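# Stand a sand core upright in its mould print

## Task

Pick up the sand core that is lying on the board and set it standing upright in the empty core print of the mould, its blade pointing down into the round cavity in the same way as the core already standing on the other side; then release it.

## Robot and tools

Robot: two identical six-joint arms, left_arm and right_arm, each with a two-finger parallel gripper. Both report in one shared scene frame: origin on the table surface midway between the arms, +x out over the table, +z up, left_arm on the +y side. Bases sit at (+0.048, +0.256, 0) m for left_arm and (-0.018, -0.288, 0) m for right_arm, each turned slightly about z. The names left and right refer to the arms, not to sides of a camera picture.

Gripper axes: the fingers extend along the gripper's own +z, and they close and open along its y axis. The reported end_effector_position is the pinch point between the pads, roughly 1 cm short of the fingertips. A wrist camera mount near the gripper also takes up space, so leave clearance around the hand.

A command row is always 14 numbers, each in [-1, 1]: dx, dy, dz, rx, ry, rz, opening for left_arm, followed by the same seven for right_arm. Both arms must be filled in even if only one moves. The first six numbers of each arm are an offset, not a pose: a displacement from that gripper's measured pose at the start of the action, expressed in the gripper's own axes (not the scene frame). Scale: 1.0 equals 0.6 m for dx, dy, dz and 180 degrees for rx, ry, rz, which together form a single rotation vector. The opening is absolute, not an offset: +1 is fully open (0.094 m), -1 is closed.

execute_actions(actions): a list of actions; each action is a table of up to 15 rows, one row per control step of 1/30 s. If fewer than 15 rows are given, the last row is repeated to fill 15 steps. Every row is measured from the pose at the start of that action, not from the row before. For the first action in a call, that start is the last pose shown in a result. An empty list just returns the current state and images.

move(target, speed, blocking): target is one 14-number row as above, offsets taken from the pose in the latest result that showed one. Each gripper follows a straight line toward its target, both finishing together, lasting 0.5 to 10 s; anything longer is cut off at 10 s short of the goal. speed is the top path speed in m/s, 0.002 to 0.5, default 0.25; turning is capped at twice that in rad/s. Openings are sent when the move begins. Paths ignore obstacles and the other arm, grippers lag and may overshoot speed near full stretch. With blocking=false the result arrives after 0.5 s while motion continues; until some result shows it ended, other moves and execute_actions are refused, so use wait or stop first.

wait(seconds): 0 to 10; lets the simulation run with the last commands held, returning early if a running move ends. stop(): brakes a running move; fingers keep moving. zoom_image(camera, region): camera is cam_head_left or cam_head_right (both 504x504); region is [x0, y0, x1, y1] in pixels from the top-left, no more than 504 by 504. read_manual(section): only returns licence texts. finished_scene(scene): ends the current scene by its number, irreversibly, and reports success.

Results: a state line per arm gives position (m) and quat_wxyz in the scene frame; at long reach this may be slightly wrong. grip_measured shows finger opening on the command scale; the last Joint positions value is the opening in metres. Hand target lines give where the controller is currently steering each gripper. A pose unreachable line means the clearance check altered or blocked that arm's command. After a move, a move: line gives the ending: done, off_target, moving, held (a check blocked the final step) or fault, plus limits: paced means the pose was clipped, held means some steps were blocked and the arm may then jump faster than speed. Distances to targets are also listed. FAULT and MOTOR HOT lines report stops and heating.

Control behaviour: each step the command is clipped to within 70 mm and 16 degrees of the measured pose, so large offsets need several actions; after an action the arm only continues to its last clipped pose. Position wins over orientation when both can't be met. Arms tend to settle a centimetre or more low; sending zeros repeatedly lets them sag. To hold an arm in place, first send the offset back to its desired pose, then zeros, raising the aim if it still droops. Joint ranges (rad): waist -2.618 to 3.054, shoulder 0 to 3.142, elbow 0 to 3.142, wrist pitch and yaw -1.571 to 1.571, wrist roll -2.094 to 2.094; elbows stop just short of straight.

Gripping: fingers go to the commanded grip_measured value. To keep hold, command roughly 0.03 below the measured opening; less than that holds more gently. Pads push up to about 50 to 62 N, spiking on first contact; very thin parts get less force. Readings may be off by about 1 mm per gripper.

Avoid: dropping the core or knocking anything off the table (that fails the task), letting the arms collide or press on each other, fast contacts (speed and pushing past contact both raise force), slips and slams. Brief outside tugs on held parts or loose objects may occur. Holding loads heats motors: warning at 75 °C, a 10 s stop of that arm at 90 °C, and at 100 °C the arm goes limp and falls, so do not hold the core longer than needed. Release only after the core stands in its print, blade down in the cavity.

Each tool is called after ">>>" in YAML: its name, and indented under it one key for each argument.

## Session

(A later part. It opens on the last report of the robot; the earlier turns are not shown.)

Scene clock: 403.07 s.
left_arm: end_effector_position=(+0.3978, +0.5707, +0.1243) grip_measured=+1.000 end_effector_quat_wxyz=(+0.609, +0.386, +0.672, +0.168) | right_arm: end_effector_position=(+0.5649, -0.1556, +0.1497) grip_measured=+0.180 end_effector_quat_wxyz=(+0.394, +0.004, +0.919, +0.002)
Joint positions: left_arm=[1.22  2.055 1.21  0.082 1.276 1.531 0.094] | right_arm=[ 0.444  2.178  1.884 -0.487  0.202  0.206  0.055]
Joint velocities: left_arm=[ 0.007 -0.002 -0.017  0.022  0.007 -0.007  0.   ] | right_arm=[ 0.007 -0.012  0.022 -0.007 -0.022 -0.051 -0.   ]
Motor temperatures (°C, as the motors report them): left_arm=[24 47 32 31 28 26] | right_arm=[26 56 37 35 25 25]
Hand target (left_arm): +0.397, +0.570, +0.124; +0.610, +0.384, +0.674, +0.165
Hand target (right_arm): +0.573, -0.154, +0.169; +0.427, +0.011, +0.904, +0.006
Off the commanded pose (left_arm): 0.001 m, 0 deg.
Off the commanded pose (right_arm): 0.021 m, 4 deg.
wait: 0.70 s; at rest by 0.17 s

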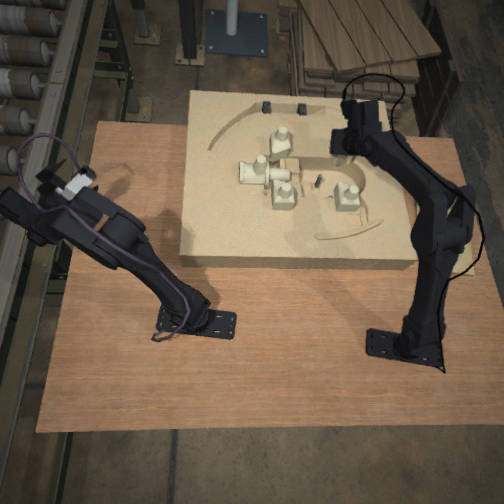

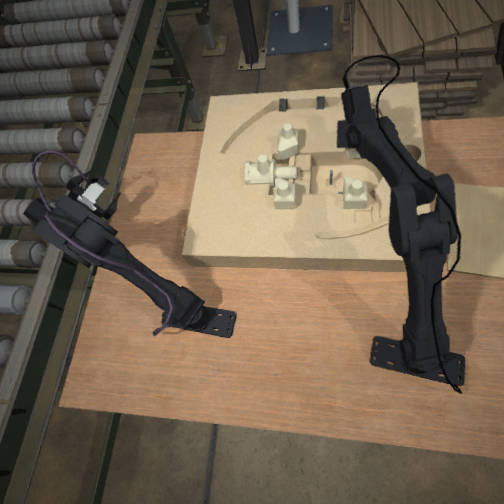

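>>> execute_actions:
  actions:
    - [[0,0,0,0,0,0,1,-0.0318,0.003,-0.0115,-0.0005,-0.023,0.005,0.15],[0,0,0,0,0,0,1,-0.0306,0.003,-0.0106,-0.0005,-0.0227,0.005,0.15],[0,0,0,0,0,0,1,-0.0294,0.003,-0.0097,-0.0005,-0.0224,0.005,0.15],[0,0,0,0,0,0,1,-0.0282,0.003,-0.0088,-0.0005,-0.0221,0.005,0.15],[0,0,0,0,0,0,1,-0.027,0.003,-0.0079,-0.0005,-0.0218,0.005,0.15],[0,0,0,0,0,0,1,-0.0258,0.003,-0.007,-0.0005,-0.0215,0.005,0.15],[0,0,0,0,0,0,1,-0.0246,0.003,-0.0061,-0.0005,-0.0212,0.005,0.15],[0,0,0,0,0,0,1,-0.0234,0.003,-0.0052,-0.0005,-0.0209,0.005,0.15],[0,0,0,0,0,0,1,-0.0222,0.003,-0.0043,-0.0005,-0.0206,0.005,0.15],[0,0,0,0,0,0,1,-0.021,0.003,-0.0034,-0.0005,-0.0203,0.005,0.15],[0,0,0,0,0,0,1,-0.0198,0.003,-0.0025,-0.0005,-0.02,0.005,0.15],[0,0,0,0,0,0,1,-0.0186,0.003,-0.0016,-0.0005,-0.02,0.005,0.15]]

>>> wait:
  seconds: 0.7

>>> zoom_image:
  camera: "cam_head_right"
  region: [300, 110, 400, 210]

>>> zoom_image:
  camera: "cam_head_left"
  region: [290, 110, 390, 210]

Scene clock: 411.70 s.
left_arm: end_effector_position=(+0.3981, +0.5713, +0.1250) grip_measured=+1.000 end_effector_quat_wxyz=(+0.609, +0.388, +0.670, +0.171) | right_arm: end_effector_position=(+0.5653, -0.1552, +0.1440) grip_measured=+0.180 end_effector_quat_wxyz=(+0.396, +0.006, +0.918, +0.004)
Joint positions: left_arm=[1.22  2.055 1.21  0.09  1.276 1.531 0.094] | right_arm=[ 0.444  2.178  1.859 -0.456  0.2    0.209  0.055]
Joint velocities: left_arm=[-0.012 -0.007  0.017  0.007 -0.081  0.066  0.   ] | right_arm=[-0.012  0.002 -0.027  0.037 -0.037 -0.022 -0.   ]
Motor temperatures (°C, as the motors report them): left_arm=[24 47 32 31 28 26] | right_arm=[26 56 36 36 25 25]
Hand target (left_arm): +0.398, +0.571, +0.124; +0.609, +0.386, +0.672, +0.168
Hand target (right_arm): +0.571, -0.154, +0.159; +0.422, +0.011, +0.907, +0.006
Off the commanded pose (left_arm): 0.001 m, 0 deg.
Off the commanded pose (right_arm): 0.016 m, 3 deg.

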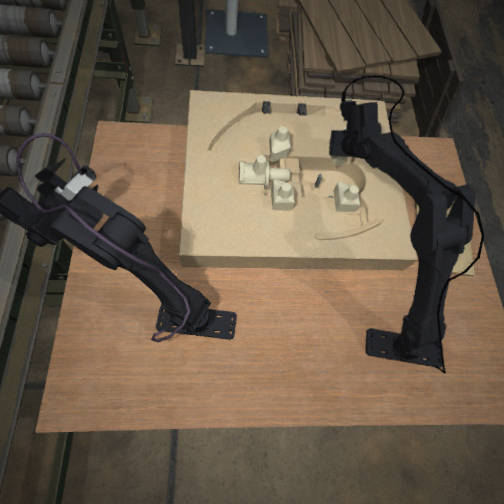

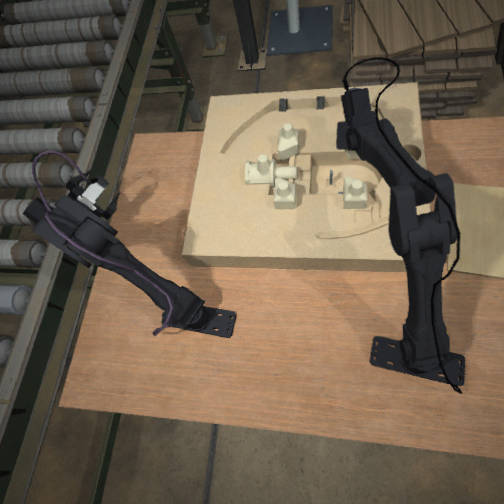

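Scene clock: 412.40 s.
left_arm: end_effector_position=(+0.3981, +0.5714, +0.1251) grip_measured=+1.000 end_effector_quat_wxyz=(+0.609, +0.388, +0.670, +0.171) | right_arm: end_effector_position=(+0.5654, -0.1552, +0.1438) grip_measured=+0.180 end_effector_quat_wxyz=(+0.396, +0.006, +0.918, +0.004)
Joint positions: left_arm=[1.22  2.055 1.21  0.09  1.276 1.531 0.094] | right_arm=[ 0.444  2.178  1.857 -0.454  0.2    0.209  0.055]
Joint velocities: left_arm=[-0.022 -0.012 -0.002 -0.066 -0.007  0.007  0.   ] | right_arm=[ 0.007 -0.007 -0.002  0.051 -0.051 -0.007 -0.   ]
Motor temperatures (°C, as the motors report them): left_arm=[24 47 32 31 28 26] | right_arm=[26 56 36 36 25 25]
Hand target (left_arm): +0.398, +0.571, +0.124; +0.609, +0.386, +0.672, +0.168
Hand target (right_arm): +0.571, -0.154, +0.159; +0.422, +0.011, +0.906, +0.006
Off the commanded pose (left_arm): 0.001 m, 0 deg.
Off the commanded pose (right_arm): 0.016 m, 3 deg.
wait: 0.70 s; at rest by 0.17 s

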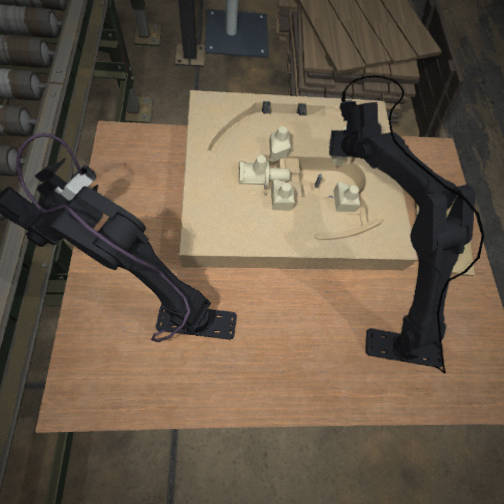

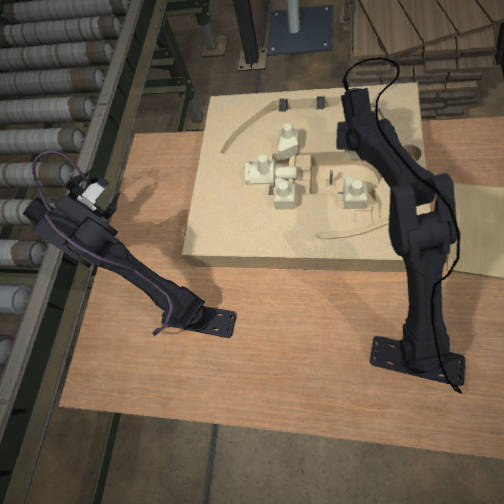

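Region (300, 110, 400, 210) of cam_head_right's 504x504 image, scaled by 5.040, with more detail than that image has.

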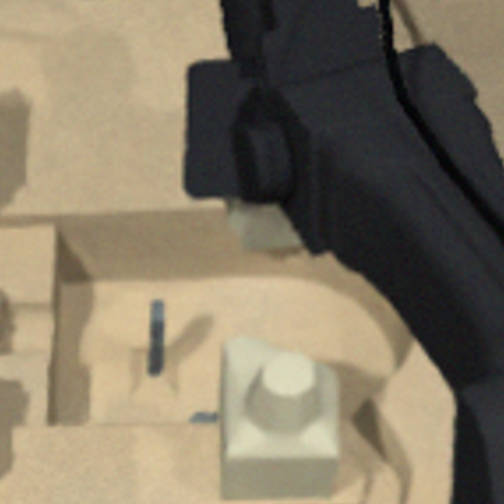

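Region (290, 110, 390, 210) of cam_head_left's 504x504 image, scaled by 5.040, with more detail than that image has.

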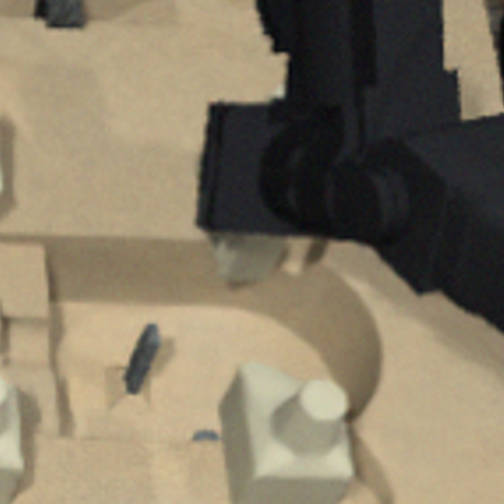

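>>> execute_actions:
  actions:
    - [[0,0,0,0,0,0,1,-0.0237,0.003,-0.0095,0,-0.018,0.002,0.15],[0,0,0,0,0,0,1,-0.0226,0.0035,-0.0085,0,-0.018,0.001,0.15],[0,0,0,0,0,0,1,-0.0215,0.004,-0.0074,0,-0.018,0.0,0.15],[0,0,0,0,0,0,1,-0.0204,0.0045,-0.0064,0,-0.018,-0.001,0.15],[0,0,0,0,0,0,1,-0.0193,0.005,-0.0053,0,-0.018,-0.002,0.15],[0,0,0,0,0,0,1,-0.0182,0.0055,-0.0043,0,-0.018,-0.003,0.15],[0,0,0,0,0,0,1,-0.0171,0.0055,-0.0032,0,-0.018,-0.004,0.15],[0,0,0,0,0,0,1,-0.016,0.0055,-0.0022,0,-0.018,-0.004,0.15],[0,0,0,0,0,0,1,-0.0149,0.0055,-0.0011,0,-0.018,-0.004,0.15],[0,0,0,0,0,0,1,-0.0138,0.0055,-0.0001,0,-0.018,-0.004,0.15],[0,0,0,0,0,0,1,-0.0127,0.0055,0.001,0,-0.018,-0.004,0.15],[0,0,0,0,0,0,1,-0.0115,0.0055,0.002,0,-0.018,-0.004,0.15]]

>>> wait:
  seconds: 0.7

>>> zoom_image:
  camera: "cam_head_right"
  region: [300, 110, 400, 210]

>>> zoom_image:
  camera: "cam_head_left"
  region: [290, 110, 390, 210]

Scene clock: 417.90 s.
left_arm: end_effector_position=(+0.3984, +0.5719, +0.1258) grip_measured=+1.000 end_effector_quat_wxyz=(+0.609, +0.390, +0.669, +0.174) | right_arm: end_effector_position=(+0.5654, -0.1546, +0.1393) grip_measured=+0.180 end_effector_quat_wxyz=(+0.399, +0.005, +0.917, +0.001)
Joint positions: left_arm=[1.22  2.055 1.21  0.098 1.276 1.531 0.094] | right_arm=[ 0.448  2.178  1.835 -0.428  0.209  0.208  0.055]
Joint velocities: left_arm=[ 0.007  0.007 -0.012 -0.051  0.007 -0.037  0.   ] | right_arm=[-0.022 -0.002 -0.007  0.022  0.066 -0.081 -0.001]
Motor temperatures (°C, as the motors report them): left_arm=[24 47 32 31 28 26] | right_arm=[26 55 36 36 25 25]
Hand target (left_arm): +0.398, +0.571, +0.125; +0.609, +0.388, +0.670, +0.171
Hand target (right_arm): +0.570, -0.152, +0.148; +0.421, +0.001, +0.907, +0.002
Off the commanded pose (left_arm): 0.001 m, 0 deg.
Off the commanded pose (right_arm): 0.011 m, 3 deg.

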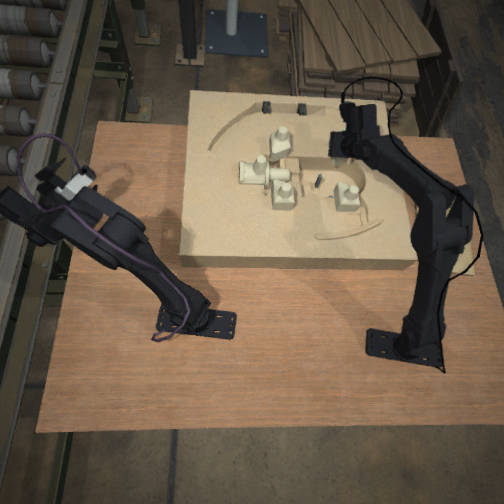

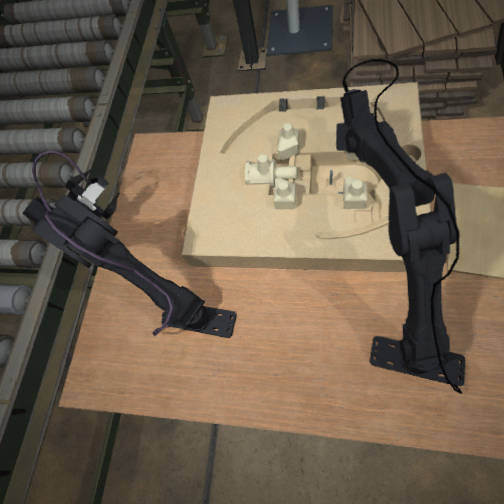

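Scene clock: 418.60 s.
left_arm: end_effector_position=(+0.3984, +0.5719, +0.1258) grip_measured=+1.000 end_effector_quat_wxyz=(+0.609, +0.390, +0.669, +0.174) | right_arm: end_effector_position=(+0.5654, -0.1545, +0.1392) grip_measured=+0.180 end_effector_quat_wxyz=(+0.400, +0.006, +0.917, +0.001)
Joint positions: left_arm=[1.22  2.055 1.21  0.099 1.276 1.531 0.094] | right_arm=[ 0.449  2.178  1.835 -0.427  0.211  0.208  0.055]
Joint velocities: left_arm=[-0.002 -0.002  0.002  0.007 -0.095  0.037  0.   ] | right_arm=[ 0.002 -0.012  0.007 -0.095  0.007 -0.051 -0.   ]
Motor temperatures (°C, as the motors report them): left_arm=[24 47 32 31 28 26] | right_arm=[26 55 36 36 25 25]
Hand target (left_arm): +0.398, +0.571, +0.125; +0.609, +0.388, +0.670, +0.171
Hand target (right_arm): +0.570, -0.152, +0.148; +0.421, +0.001, +0.907, +0.002
Off the commanded pose (left_arm): 0.001 m, 0 deg.
Off the commanded pose (right_arm): 0.011 m, 3 deg.
wait: 0.70 s; at rest by 0.17 s

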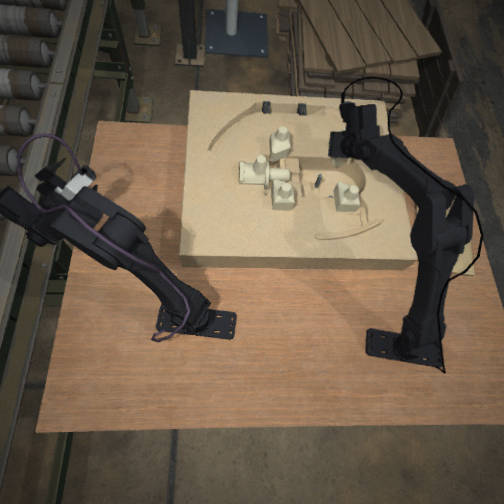

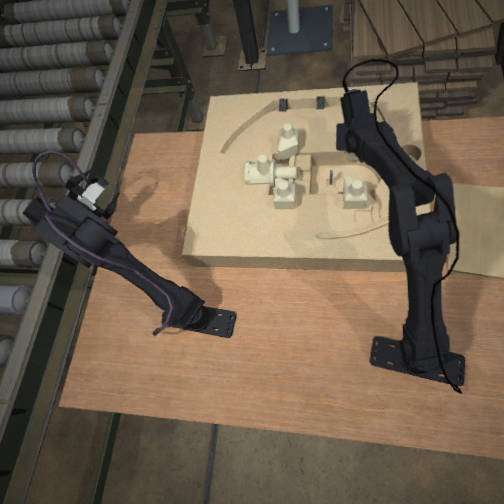

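Region (300, 110, 400, 210) of cam_head_right's 504x504 image, scaled by 5.040, with more detail than that image has.

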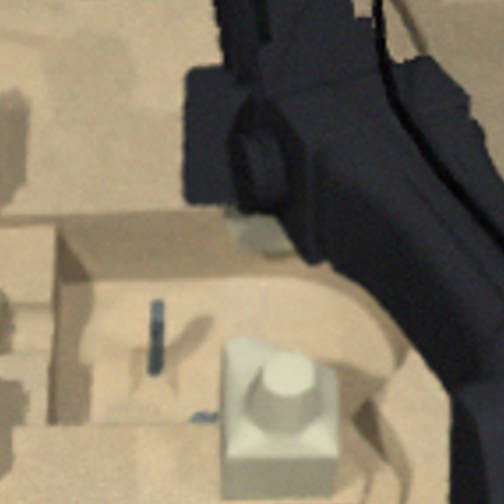

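Region (290, 110, 390, 210) of cam_head_left's 504x504 image, scaled by 5.040, with more detail than that image has.

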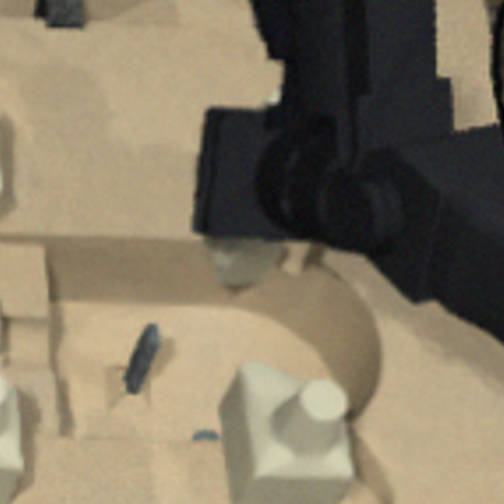

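>>> execute_actions:
  actions:
    - [[0,0,0,0,0,0,1,-0.016,0.0043,-0.006,-0.003,-0.0145,-0.004,0.15],[0,0,0,0,0,0,1,-0.016,0.0043,-0.008,-0.003,-0.014,-0.004,0.15],[0,0,0,0,0,0,1,-0.016,0.0043,-0.010,-0.003,-0.013,-0.005,0.15],[0,0,0,0,0,0,1,-0.016,0.0043,-0.012,-0.003,-0.012,-0.005,0.15],[0,0,0,0,0,0,1,-0.016,0.0043,-0.014,-0.003,-0.011,-0.005,0.15],[0,0,0,0,0,0,1,-0.016,0.0043,-0.016,-0.003,-0.010,-0.005,0.15],[0,0,0,0,0,0,1,-0.016,0.0043,-0.018,-0.003,-0.009,-0.005,0.15],[0,0,0,0,0,0,1,-0.016,0.0043,-0.020,-0.003,-0.008,-0.005,0.15],[0,0,0,0,0,0,1,-0.0155,0.0043,-0.0222,-0.003,-0.008,-0.005,0.15]]

>>> wait:
  seconds: 0.7

>>> zoom_image:
  camera: "cam_head_right"
  region: [300, 110, 400, 210]

>>> zoom_image:
  camera: "cam_head_left"
  region: [290, 110, 390, 210]

Scene clock: 425.00 s.
left_arm: end_effector_position=(+0.3987, +0.5726, +0.1265) grip_measured=+1.000 end_effector_quat_wxyz=(+0.609, +0.392, +0.667, +0.177) | right_arm: end_effector_position=(+0.5653, -0.1545, +0.1398) grip_measured=+0.180 end_effector_quat_wxyz=(+0.400, +0.005, +0.917, +0.001)
Joint positions: left_arm=[1.22  2.055 1.21  0.107 1.276 1.531 0.094] | right_arm=[ 0.449  2.177  1.835 -0.427  0.211  0.208  0.055]
Joint velocities: left_arm=[ 0.002 -0.017  0.002 -0.066  0.051  0.007  0.   ] | right_arm=[ 0.012  0.012  0.017  0.022 -0.007 -0.007  0.   ]
Motor temperatures (°C, as the motors report them): left_arm=[24 47 32 31 28 26] | right_arm=[26 55 35 37 25 25]
Hand target (left_arm): +0.398, +0.572, +0.126; +0.609, +0.390, +0.668, +0.174
Hand target (right_arm): +0.562, -0.152, +0.155; +0.411, -0.003, +0.912, +0.002
Off the commanded pose (left_arm): 0.001 m, 0 deg.
Off the commanded pose (right_arm): 0.016 m, 2 deg.

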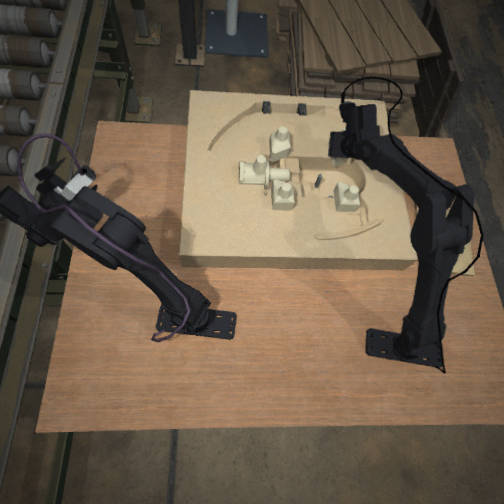

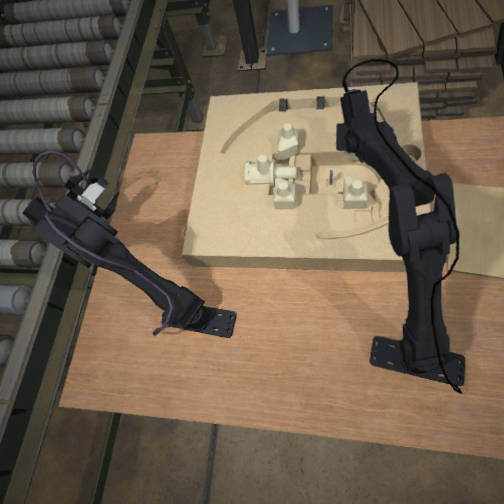

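Scene clock: 425.70 s.
left_arm: end_effector_position=(+0.3987, +0.5726, +0.1266) grip_measured=+1.000 end_effector_quat_wxyz=(+0.609, +0.392, +0.667, +0.178) | right_arm: end_effector_position=(+0.5653, -0.1545, +0.1398) grip_measured=+0.180 end_effector_quat_wxyz=(+0.400, +0.005, +0.917, +0.001)
Joint positions: left_arm=[1.22  2.055 1.21  0.107 1.276 1.531 0.094] | right_arm=[ 0.449  2.177  1.835 -0.427  0.211  0.208  0.055]
Joint velocities: left_arm=[ 0.012 -0.012 -0.017  0.007  0.022 -0.066  0.   ] | right_arm=[ 0.017 -0.002 -0.007  0.007 -0.081 -0.037  0.001]
Motor temperatures (°C, as the motors report them): left_arm=[24 47 32 31 28 26] | right_arm=[26 55 35 36 25 25]
Hand target (left_arm): +0.398, +0.572, +0.126; +0.609, +0.390, +0.668, +0.174
Hand target (right_arm): +0.562, -0.152, +0.155; +0.411, -0.003, +0.912, +0.002
Off the commanded pose (left_arm): 0.001 m, 1 deg.
Off the commanded pose (right_arm): 0.016 m, 2 deg.
wait: 0.70 s; at rest by 0.17 s

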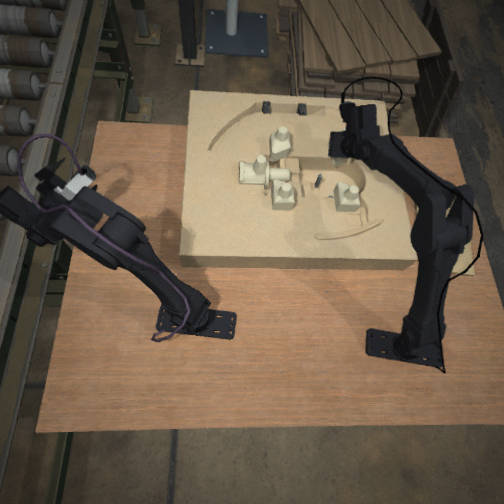

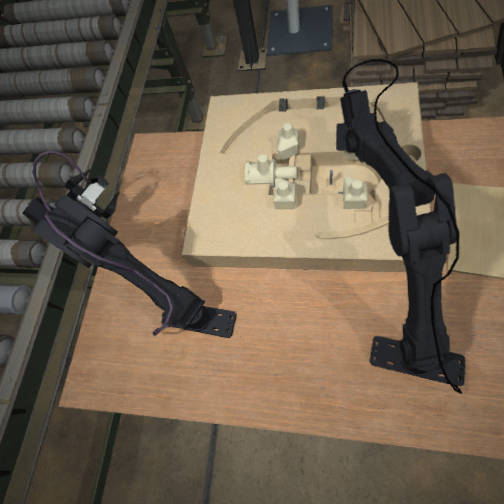

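Region (300, 110, 400, 210) of cam_head_right's 504x504 image, scaled by 5.040, with more detail than that image has.

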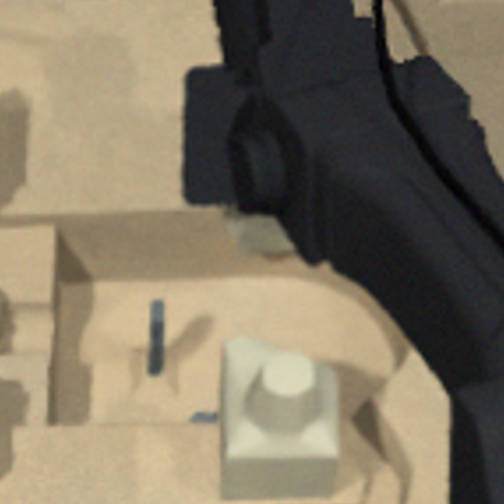

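Region (290, 110, 390, 210) of cam_head_left's 504x504 image, scaled by 5.040, with more detail than that image has.

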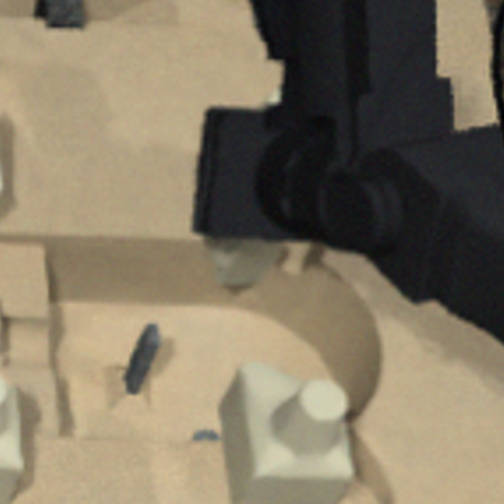

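>>> execute_actions:
  actions:
    - [[0,0,0,0,0,0,1,-0.0155,0.0043,-0.024,-0.003,-0.008,-0.005,0.15],[0,0,0,0,0,0,1,-0.0157,0.0043,-0.026,-0.003,-0.008,-0.005,0.15],[0,0,0,0,0,0,1,-0.0159,0.0043,-0.028,-0.003,-0.008,-0.005,0.15],[0,0,0,0,0,0,1,-0.016,0.0043,-0.030,-0.003,-0.008,-0.005,0.15],[0,0,0,0,0,0,1,-0.0162,0.0043,-0.032,-0.003,-0.008,-0.005,0.15],[0,0,0,0,0,0,1,-0.0163,0.0043,-0.034,-0.003,-0.008,-0.005,0.15],[0,0,0,0,0,0,1,-0.0165,0.0043,-0.036,-0.003,-0.008,-0.005,0.15],[0,0,0,0,0,0,1,-0.0167,0.0043,-0.038,-0.003,-0.008,-0.005,0.15]]

>>> wait:
  seconds: 0.7

>>> zoom_image:
  camera: "cam_head_right"
  region: [300, 110, 400, 210]

>>> zoom_image:
  camera: "cam_head_left"
  region: [290, 110, 390, 210]

Scene clock: 428.90 s.
left_arm: end_effector_position=(+0.3990, +0.5732, +0.1273) grip_measured=+1.000 end_effector_quat_wxyz=(+0.608, +0.393, +0.665, +0.181) | right_arm: end_effector_position=(+0.5641, -0.1542, +0.1406) grip_measured=+0.180 end_effector_quat_wxyz=(+0.402, +0.005, +0.916, +0.003)
Joint positions: left_arm=[1.22  2.055 1.21  0.115 1.275 1.531 0.094] | right_arm=[ 0.449  2.169  1.822 -0.419  0.208  0.208  0.055]
Joint velocities: left_arm=[ 0.002  0.002 -0.007  0.051  0.051 -0.007  0.   ] | right_arm=[-0.002  0.007 -0.007 -0.037  0.037 -0.007  0.001]
Motor temperatures (°C, as the motors report them): left_arm=[24 47 32 31 28 26] | right_arm=[26 56 35 36 25 25]
Hand target (left_arm): +0.399, +0.573, +0.127; +0.609, +0.392, +0.667, +0.178
Hand target (right_arm): +0.556, -0.152, +0.162; +0.411, -0.003, +0.912, +0.002
Off the commanded pose (left_arm): 0.001 m, 0 deg.
Off the commanded pose (right_arm): 0.024 m, 2 deg.

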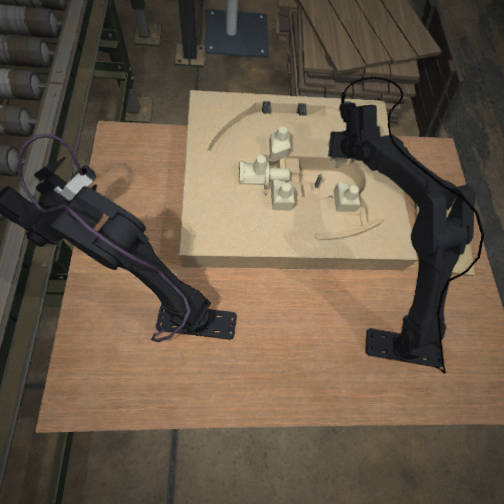

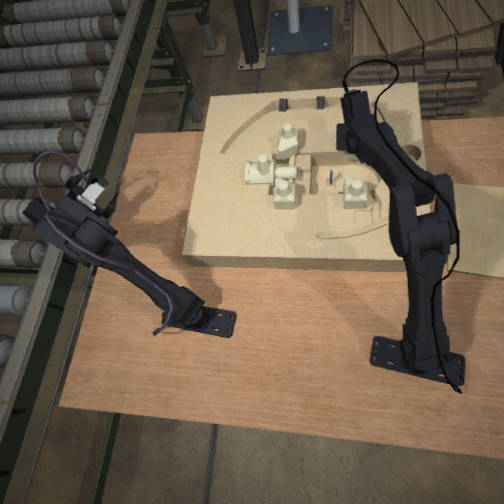

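Scene clock: 429.60 s.
left_arm: end_effector_position=(+0.3991, +0.5733, +0.1273) grip_measured=+1.000 end_effector_quat_wxyz=(+0.608, +0.394, +0.665, +0.181) | right_arm: end_effector_position=(+0.5641, -0.1542, +0.1407) grip_measured=+0.180 end_effector_quat_wxyz=(+0.402, +0.005, +0.916, +0.003)
Joint positions: left_arm=[1.22  2.055 1.21  0.116 1.275 1.531 0.094] | right_arm=[ 0.449  2.169  1.822 -0.418  0.208  0.208  0.055]
Joint velocities: left_arm=[-0.012  0.002  0.007  0.022 -0.007  0.051  0.   ] | right_arm=[ 0.012 -0.007 -0.002  0.022  0.022  0.007 -0.001]
Motor temperatures (°C, as the motors report them): left_arm=[24 47 32 31 28 26] | right_arm=[26 56 35 36 25 25]
Hand target (left_arm): +0.399, +0.573, +0.127; +0.609, +0.392, +0.667, +0.178
Hand target (right_arm): +0.556, -0.152, +0.162; +0.411, -0.003, +0.911, +0.002
Off the commanded pose (left_arm): 0.001 m, 0 deg.
Off the commanded pose (right_arm): 0.024 m, 2 deg.
wait: 0.70 s; at rest by 0.17 s

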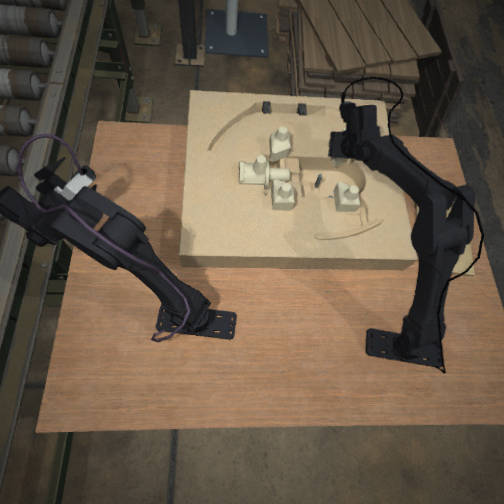

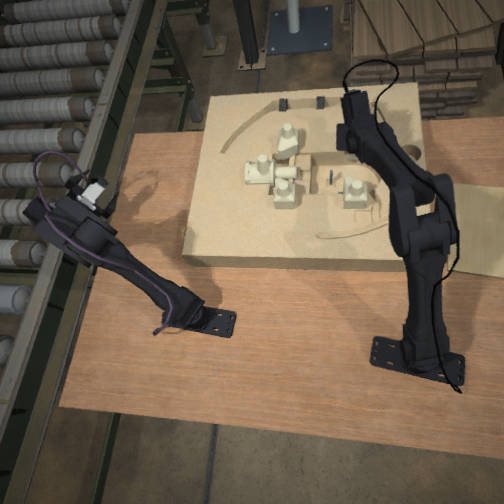

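Region (300, 110, 400, 210) of cam_head_right's 504x504 image, scaled by 5.040, with more detail than that image has.

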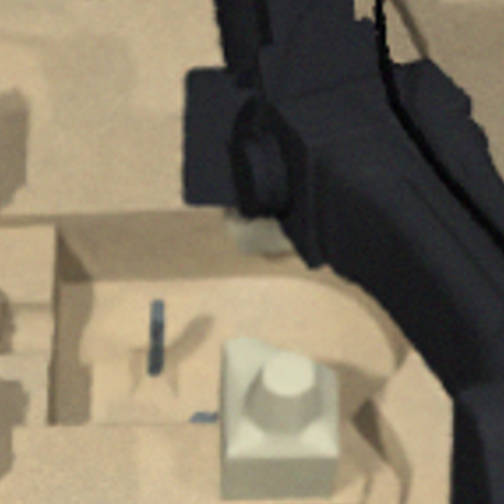

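Region (290, 110, 390, 210) of cam_head_left's 504x504 image, scaled by 5.040, with more detail than that image has.

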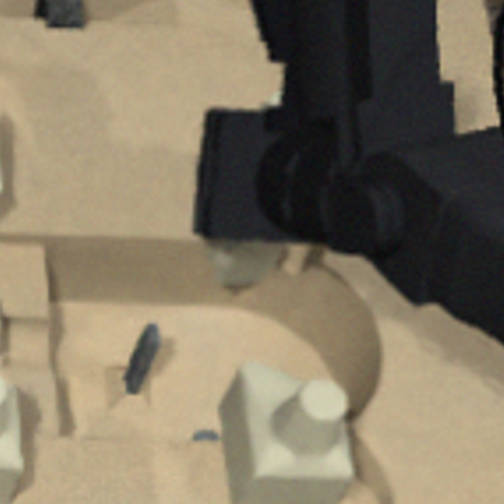

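>>> execute_actions:
  actions:
    - [[0,0,0,0,0,0,1,-0.0205,0.004,-0.030,-0.002,-0.006,-0.005,0.15],[0,0,0,0,0,0,1,-0.024,0.004,-0.026,-0.002,-0.006,-0.005,0.15],[0,0,0,0,0,0,1,-0.0275,0.004,-0.022,-0.002,-0.006,-0.005,0.15],[0,0,0,0,0,0,1,-0.031,0.004,-0.018,-0.002,-0.006,-0.005,0.15],[0,0,0,0,0,0,1,-0.035,0.004,-0.014,-0.002,-0.006,-0.005,0.15],[0,0,0,0,0,0,1,-0.039,0.004,-0.010,-0.002,-0.006,-0.005,0.15],[0,0,0,0,0,0,1,-0.043,0.004,-0.0058,-0.002,-0.006,-0.005,0.15],[0,0,0,0,0,0,1,-0.0412,0.004,-0.0041,-0.002,-0.006,-0.005,0.15],[0,0,0,0,0,0,1,-0.0393,0.004,-0.0024,-0.002,-0.006,-0.005,0.15],[0,0,0,0,0,0,1,-0.0375,0.004,-0.0007,-0.002,-0.006,-0.005,0.15],[0,0,0,0,0,0,1,-0.0356,0.004,0.001,-0.002,-0.006,-0.005,0.15],[0,0,0,0,0,0,1,-0.0338,0.004,0.0027,-0.002,-0.006,-0.005,0.15],[0,0,0,0,0,0,1,-0.0319,0.004,0.0044,-0.002,-0.006,-0.005,0.15],[0,0,0,0,0,0,1,-0.030,0.004,0.0061,-0.002,-0.006,-0.005,0.15],[0,0,0,0,0,0,1,-0.0282,0.004,0.0078,-0.002,-0.006,-0.005,0.15]]

>>> wait:
  seconds: 0.7

>>> zoom_image:
  camera: "cam_head_right"
  region: [300, 110, 400, 210]

>>> zoom_image:
  camera: "cam_head_left"
  region: [290, 110, 390, 210]

Scene clock: 435.40 s.
left_arm: end_effector_position=(+0.3993, +0.5738, +0.1280) grip_measured=+1.000 end_effector_quat_wxyz=(+0.608, +0.395, +0.663, +0.184) | right_arm: end_effector_position=(+0.5661, -0.1540, +0.1399) grip_measured=+0.180 end_effector_quat_wxyz=(+0.387, +0.003, +0.922, -0.003)
Joint positions: left_arm=[1.22  2.055 1.21  0.124 1.275 1.531 0.094] | right_arm=[ 0.449  2.202  1.896 -0.493  0.211  0.206  0.055]
Joint velocities: left_arm=[ 0.017 -0.007 -0.007 -0.007 -0.051 -0.007  0.   ] | right_arm=[ 0.002 -0.027 -0.007 -0.022 -0.022  0.007 -0.001]
Motor temperatures (°C, as the motors report them): left_arm=[24 48 32 32 28 26] | right_arm=[26 58 35 35 25 25]
Hand target (left_arm): +0.399, +0.573, +0.127; +0.608, +0.393, +0.665, +0.181
Hand target (right_arm): +0.578, -0.152, +0.150; +0.410, -0.003, +0.912, +0.002
Off the commanded pose (left_arm): 0.001 m, 0 deg.
Off the commanded pose (right_arm): 0.017 m, 3 deg.

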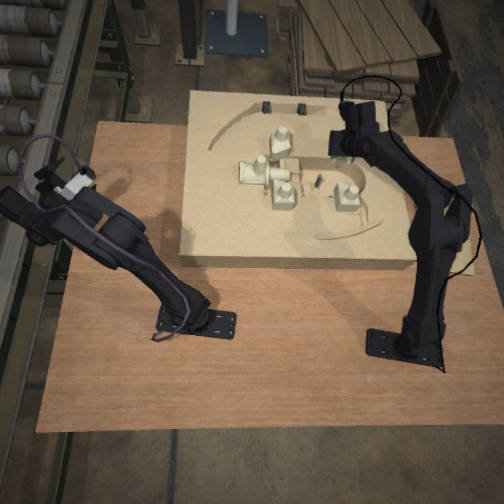

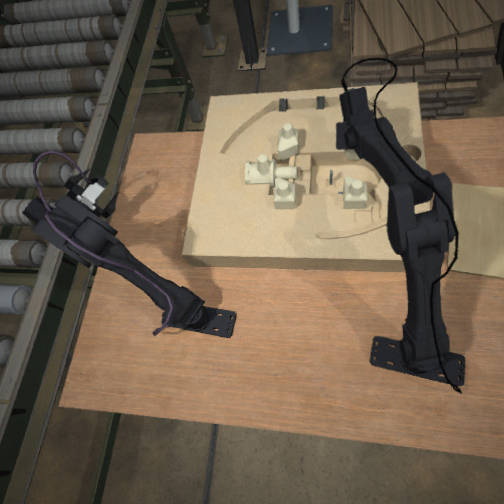

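Scene clock: 436.10 s.
left_arm: end_effector_position=(+0.3994, +0.5739, +0.1281) grip_measured=+1.000 end_effector_quat_wxyz=(+0.608, +0.395, +0.663, +0.184) | right_arm: end_effector_position=(+0.5661, -0.1540, +0.1399) grip_measured=+0.180 end_effector_quat_wxyz=(+0.387, +0.003, +0.922, -0.003)
Joint positions: left_arm=[1.22  2.055 1.21  0.124 1.275 1.531 0.094] | right_arm=[ 0.449  2.202  1.896 -0.493  0.211  0.206  0.055]
Joint velocities: left_arm=[-0.002 -0.007  0.002 -0.037  0.022  0.007  0.   ] | right_arm=[-0.007  0.002  0.017 -0.022 -0.022 -0.037  0.001]
Motor temperatures (°C, as the motors report them): left_arm=[24 48 32 32 28 26] | right_arm=[26 58 35 35 25 25]
Hand target (left_arm): +0.399, +0.573, +0.127; +0.608, +0.393, +0.665, +0.181
Hand target (right_arm): +0.578, -0.152, +0.150; +0.410, -0.003, +0.912, +0.002
Off the commanded pose (left_arm): 0.001 m, 0 deg.
Off the commanded pose (right_arm): 0.017 m, 3 deg.
wait: 0.70 s; at rest by 0.17 s

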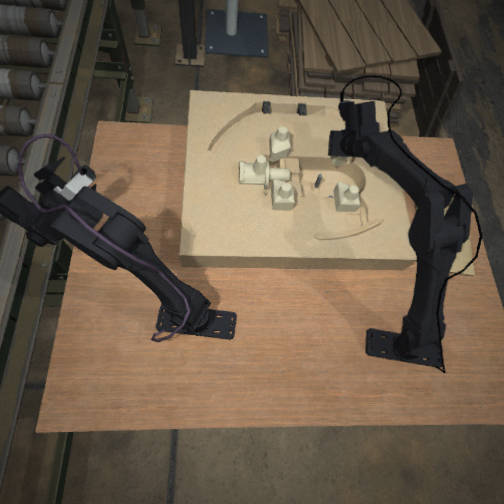

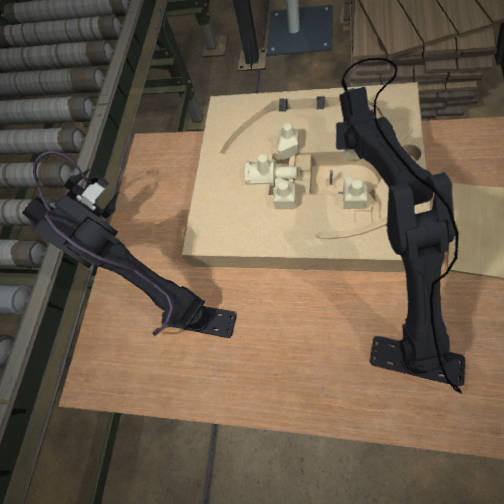

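Region (300, 110, 400, 210) of cam_head_right's 504x504 image, scaled by 5.040, with more detail than that image has.

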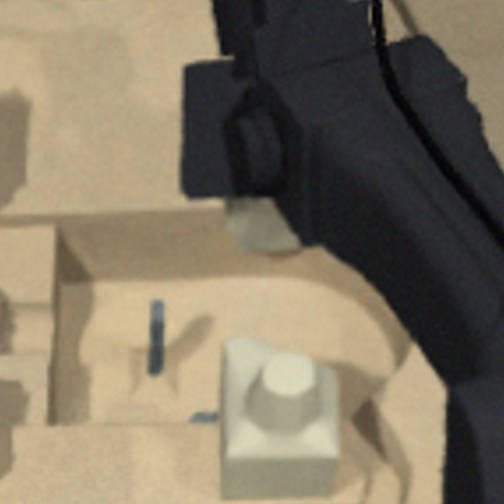

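Region (290, 110, 390, 210) of cam_head_left's 504x504 image, scaled by 5.040, with more detail than that image has.

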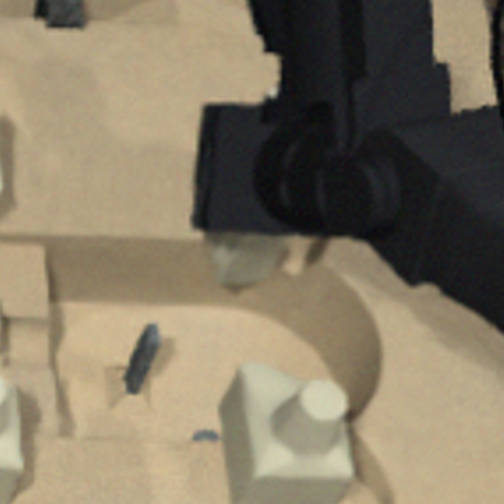

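>>> execute_actions:
  actions:
    - [[0,0,0,0,0,0,1,-0.029,0.003,-0.001,-0.003,-0.017,-0.002,0.15],[0,0,0,0,0,0,1,-0.032,0.003,-0.004,-0.003,-0.018,-0.002,0.15],[0,0,0,0,0,0,1,-0.035,0.003,-0.0075,-0.003,-0.019,-0.002,0.15],[0,0,0,0,0,0,1,-0.038,0.003,-0.011,-0.003,-0.020,-0.002,0.15],[0,0,0,0,0,0,1,-0.041,0.002,-0.014,-0.003,-0.021,-0.002,0.15],[0,0,0,0,0,0,1,-0.044,0.002,-0.017,-0.003,-0.022,-0.002,0.15],[0,0,0,0,0,0,1,-0.047,0.002,-0.0205,-0.003,-0.023,-0.002,0.15],[0,0,0,0,0,0,1,-0.0509,0.002,-0.0243,-0.003,-0.025,-0.002,0.15],[0,0,0,0,0,0,1,-0.0509,0.002,-0.0243,-0.003,-0.025,-0.002,0.16],[0,0,0,0,0,0,1,-0.0509,0.002,-0.0243,-0.003,-0.025,-0.002,0.17],[0,0,0,0,0,0,1,-0.0509,0.002,-0.0243,-0.003,-0.025,-0.002,0.175],[0,0,0,0,0,0,1,-0.0509,0.002,-0.0243,-0.003,-0.025,-0.002,0.18],[0,0,0,0,0,0,1,-0.0509,0.002,-0.0243,-0.003,-0.025,-0.002,0.19],[0,0,0,0,0,0,1,-0.0509,0.002,-0.0243,-0.003,-0.025,-0.002,0.21],[0,0,0,0,0,0,1,-0.0509,0.002,-0.0243,-0.003,-0.025,-0.002,0.24]]

>>> wait:
  seconds: 0.7

>>> zoom_image:
  camera: "cam_head_right"
  region: [300, 110, 400, 210]

>>> zoom_image:
  camera: "cam_head_left"
  region: [290, 110, 390, 210]

Scene clock: 443.17 s.
left_arm: end_effector_position=(+0.3997, +0.5745, +0.1288) grip_measured=+1.000 end_effector_quat_wxyz=(+0.608, +0.397, +0.661, +0.187) | right_arm: end_effector_position=(+0.5662, -0.1537, +0.1399) grip_measured=+0.226 end_effector_quat_wxyz=(+0.387, -0.000, +0.922, -0.004)
Joint positions: left_arm=[1.22  2.055 1.21  0.132 1.275 1.531 0.094] | right_arm=[ 0.449  2.202  1.896 -0.493  0.209  0.201  0.058]
Joint velocities: left_arm=[-0.012  0.002  0.007 -0.037  0.037 -0.007  0.   ] | right_arm=[ 0.007  0.012  0.002  0.007 -0.007 -0.168  0.026]
Motor temperatures (°C, as the motors report them): left_arm=[24 48 32 32 28 26] | right_arm=[26 56 36 36 25 25]
Hand target (left_arm): +0.399, +0.574, +0.128; +0.608, +0.395, +0.663, +0.184
Hand target (right_arm): +0.576, -0.153, +0.172; +0.422, -0.001, +0.906, -0.000
Off the commanded pose (left_arm): 0.001 m, 0 deg.
Off the commanded pose (right_arm): 0.034 m, 5 deg.

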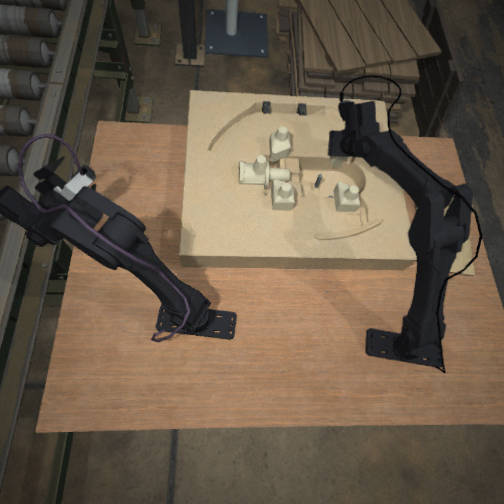

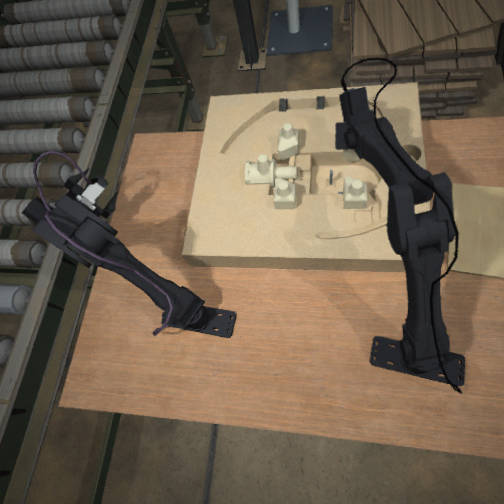

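Scene clock: 443.87 s.
left_arm: end_effector_position=(+0.3997, +0.5745, +0.1289) grip_measured=+1.000 end_effector_quat_wxyz=(+0.608, +0.397, +0.661, +0.188) | right_arm: end_effector_position=(+0.5667, -0.1535, +0.1405) grip_measured=+0.239 end_effector_quat_wxyz=(+0.388, -0.005, +0.922, -0.005)
Joint positions: left_arm=[1.22  2.055 1.21  0.133 1.275 1.531 0.094] | right_arm=[ 0.449  2.202  1.896 -0.49   0.209  0.19   0.058]
Joint velocities: left_arm=[ 0.007  0.007 -0.007 -0.007 -0.037 -0.022  0.   ] | right_arm=[-0.007 -0.007  0.002 -0.051  0.022  0.051 -0.001]
Motor temperatures (°C, as the motors report them): left_arm=[24 48 32 32 28 26] | right_arm=[26 56 36 36 25 25]
Hand target (left_arm): +0.399, +0.574, +0.128; +0.608, +0.395, +0.663, +0.184
Hand target (right_arm): +0.576, -0.153, +0.172; +0.423, -0.001, +0.906, -0.000
Off the commanded pose (left_arm): 0.001 m, 1 deg.
Off the commanded pose (right_arm): 0.033 m, 4 deg.
wait: 0.70 s; at rest by 0.20 s

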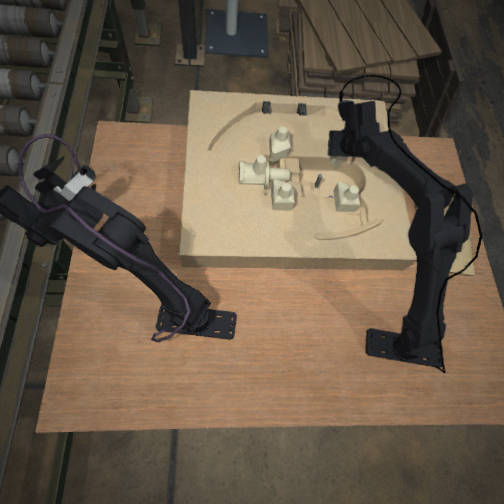

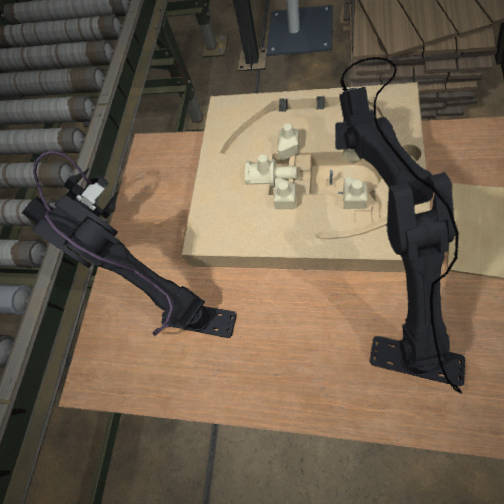

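Region (300, 110, 400, 210) of cam_head_right's 504x504 image, scaled by 5.040, with more detail than that image has.

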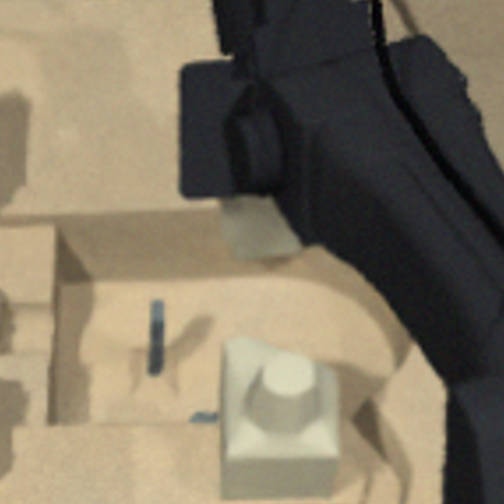

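Region (290, 110, 390, 210) of cam_head_left's 504x504 image, scaled by 5.040, with more detail than that image has.

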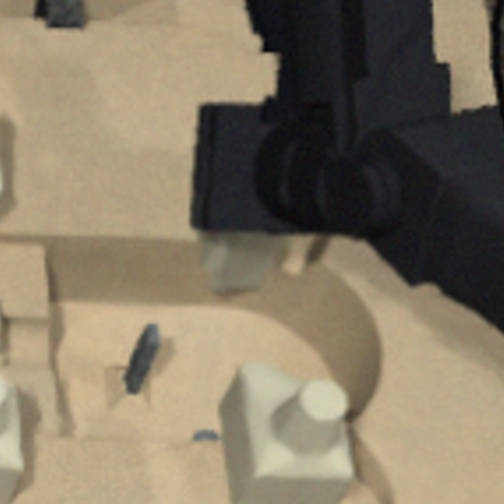

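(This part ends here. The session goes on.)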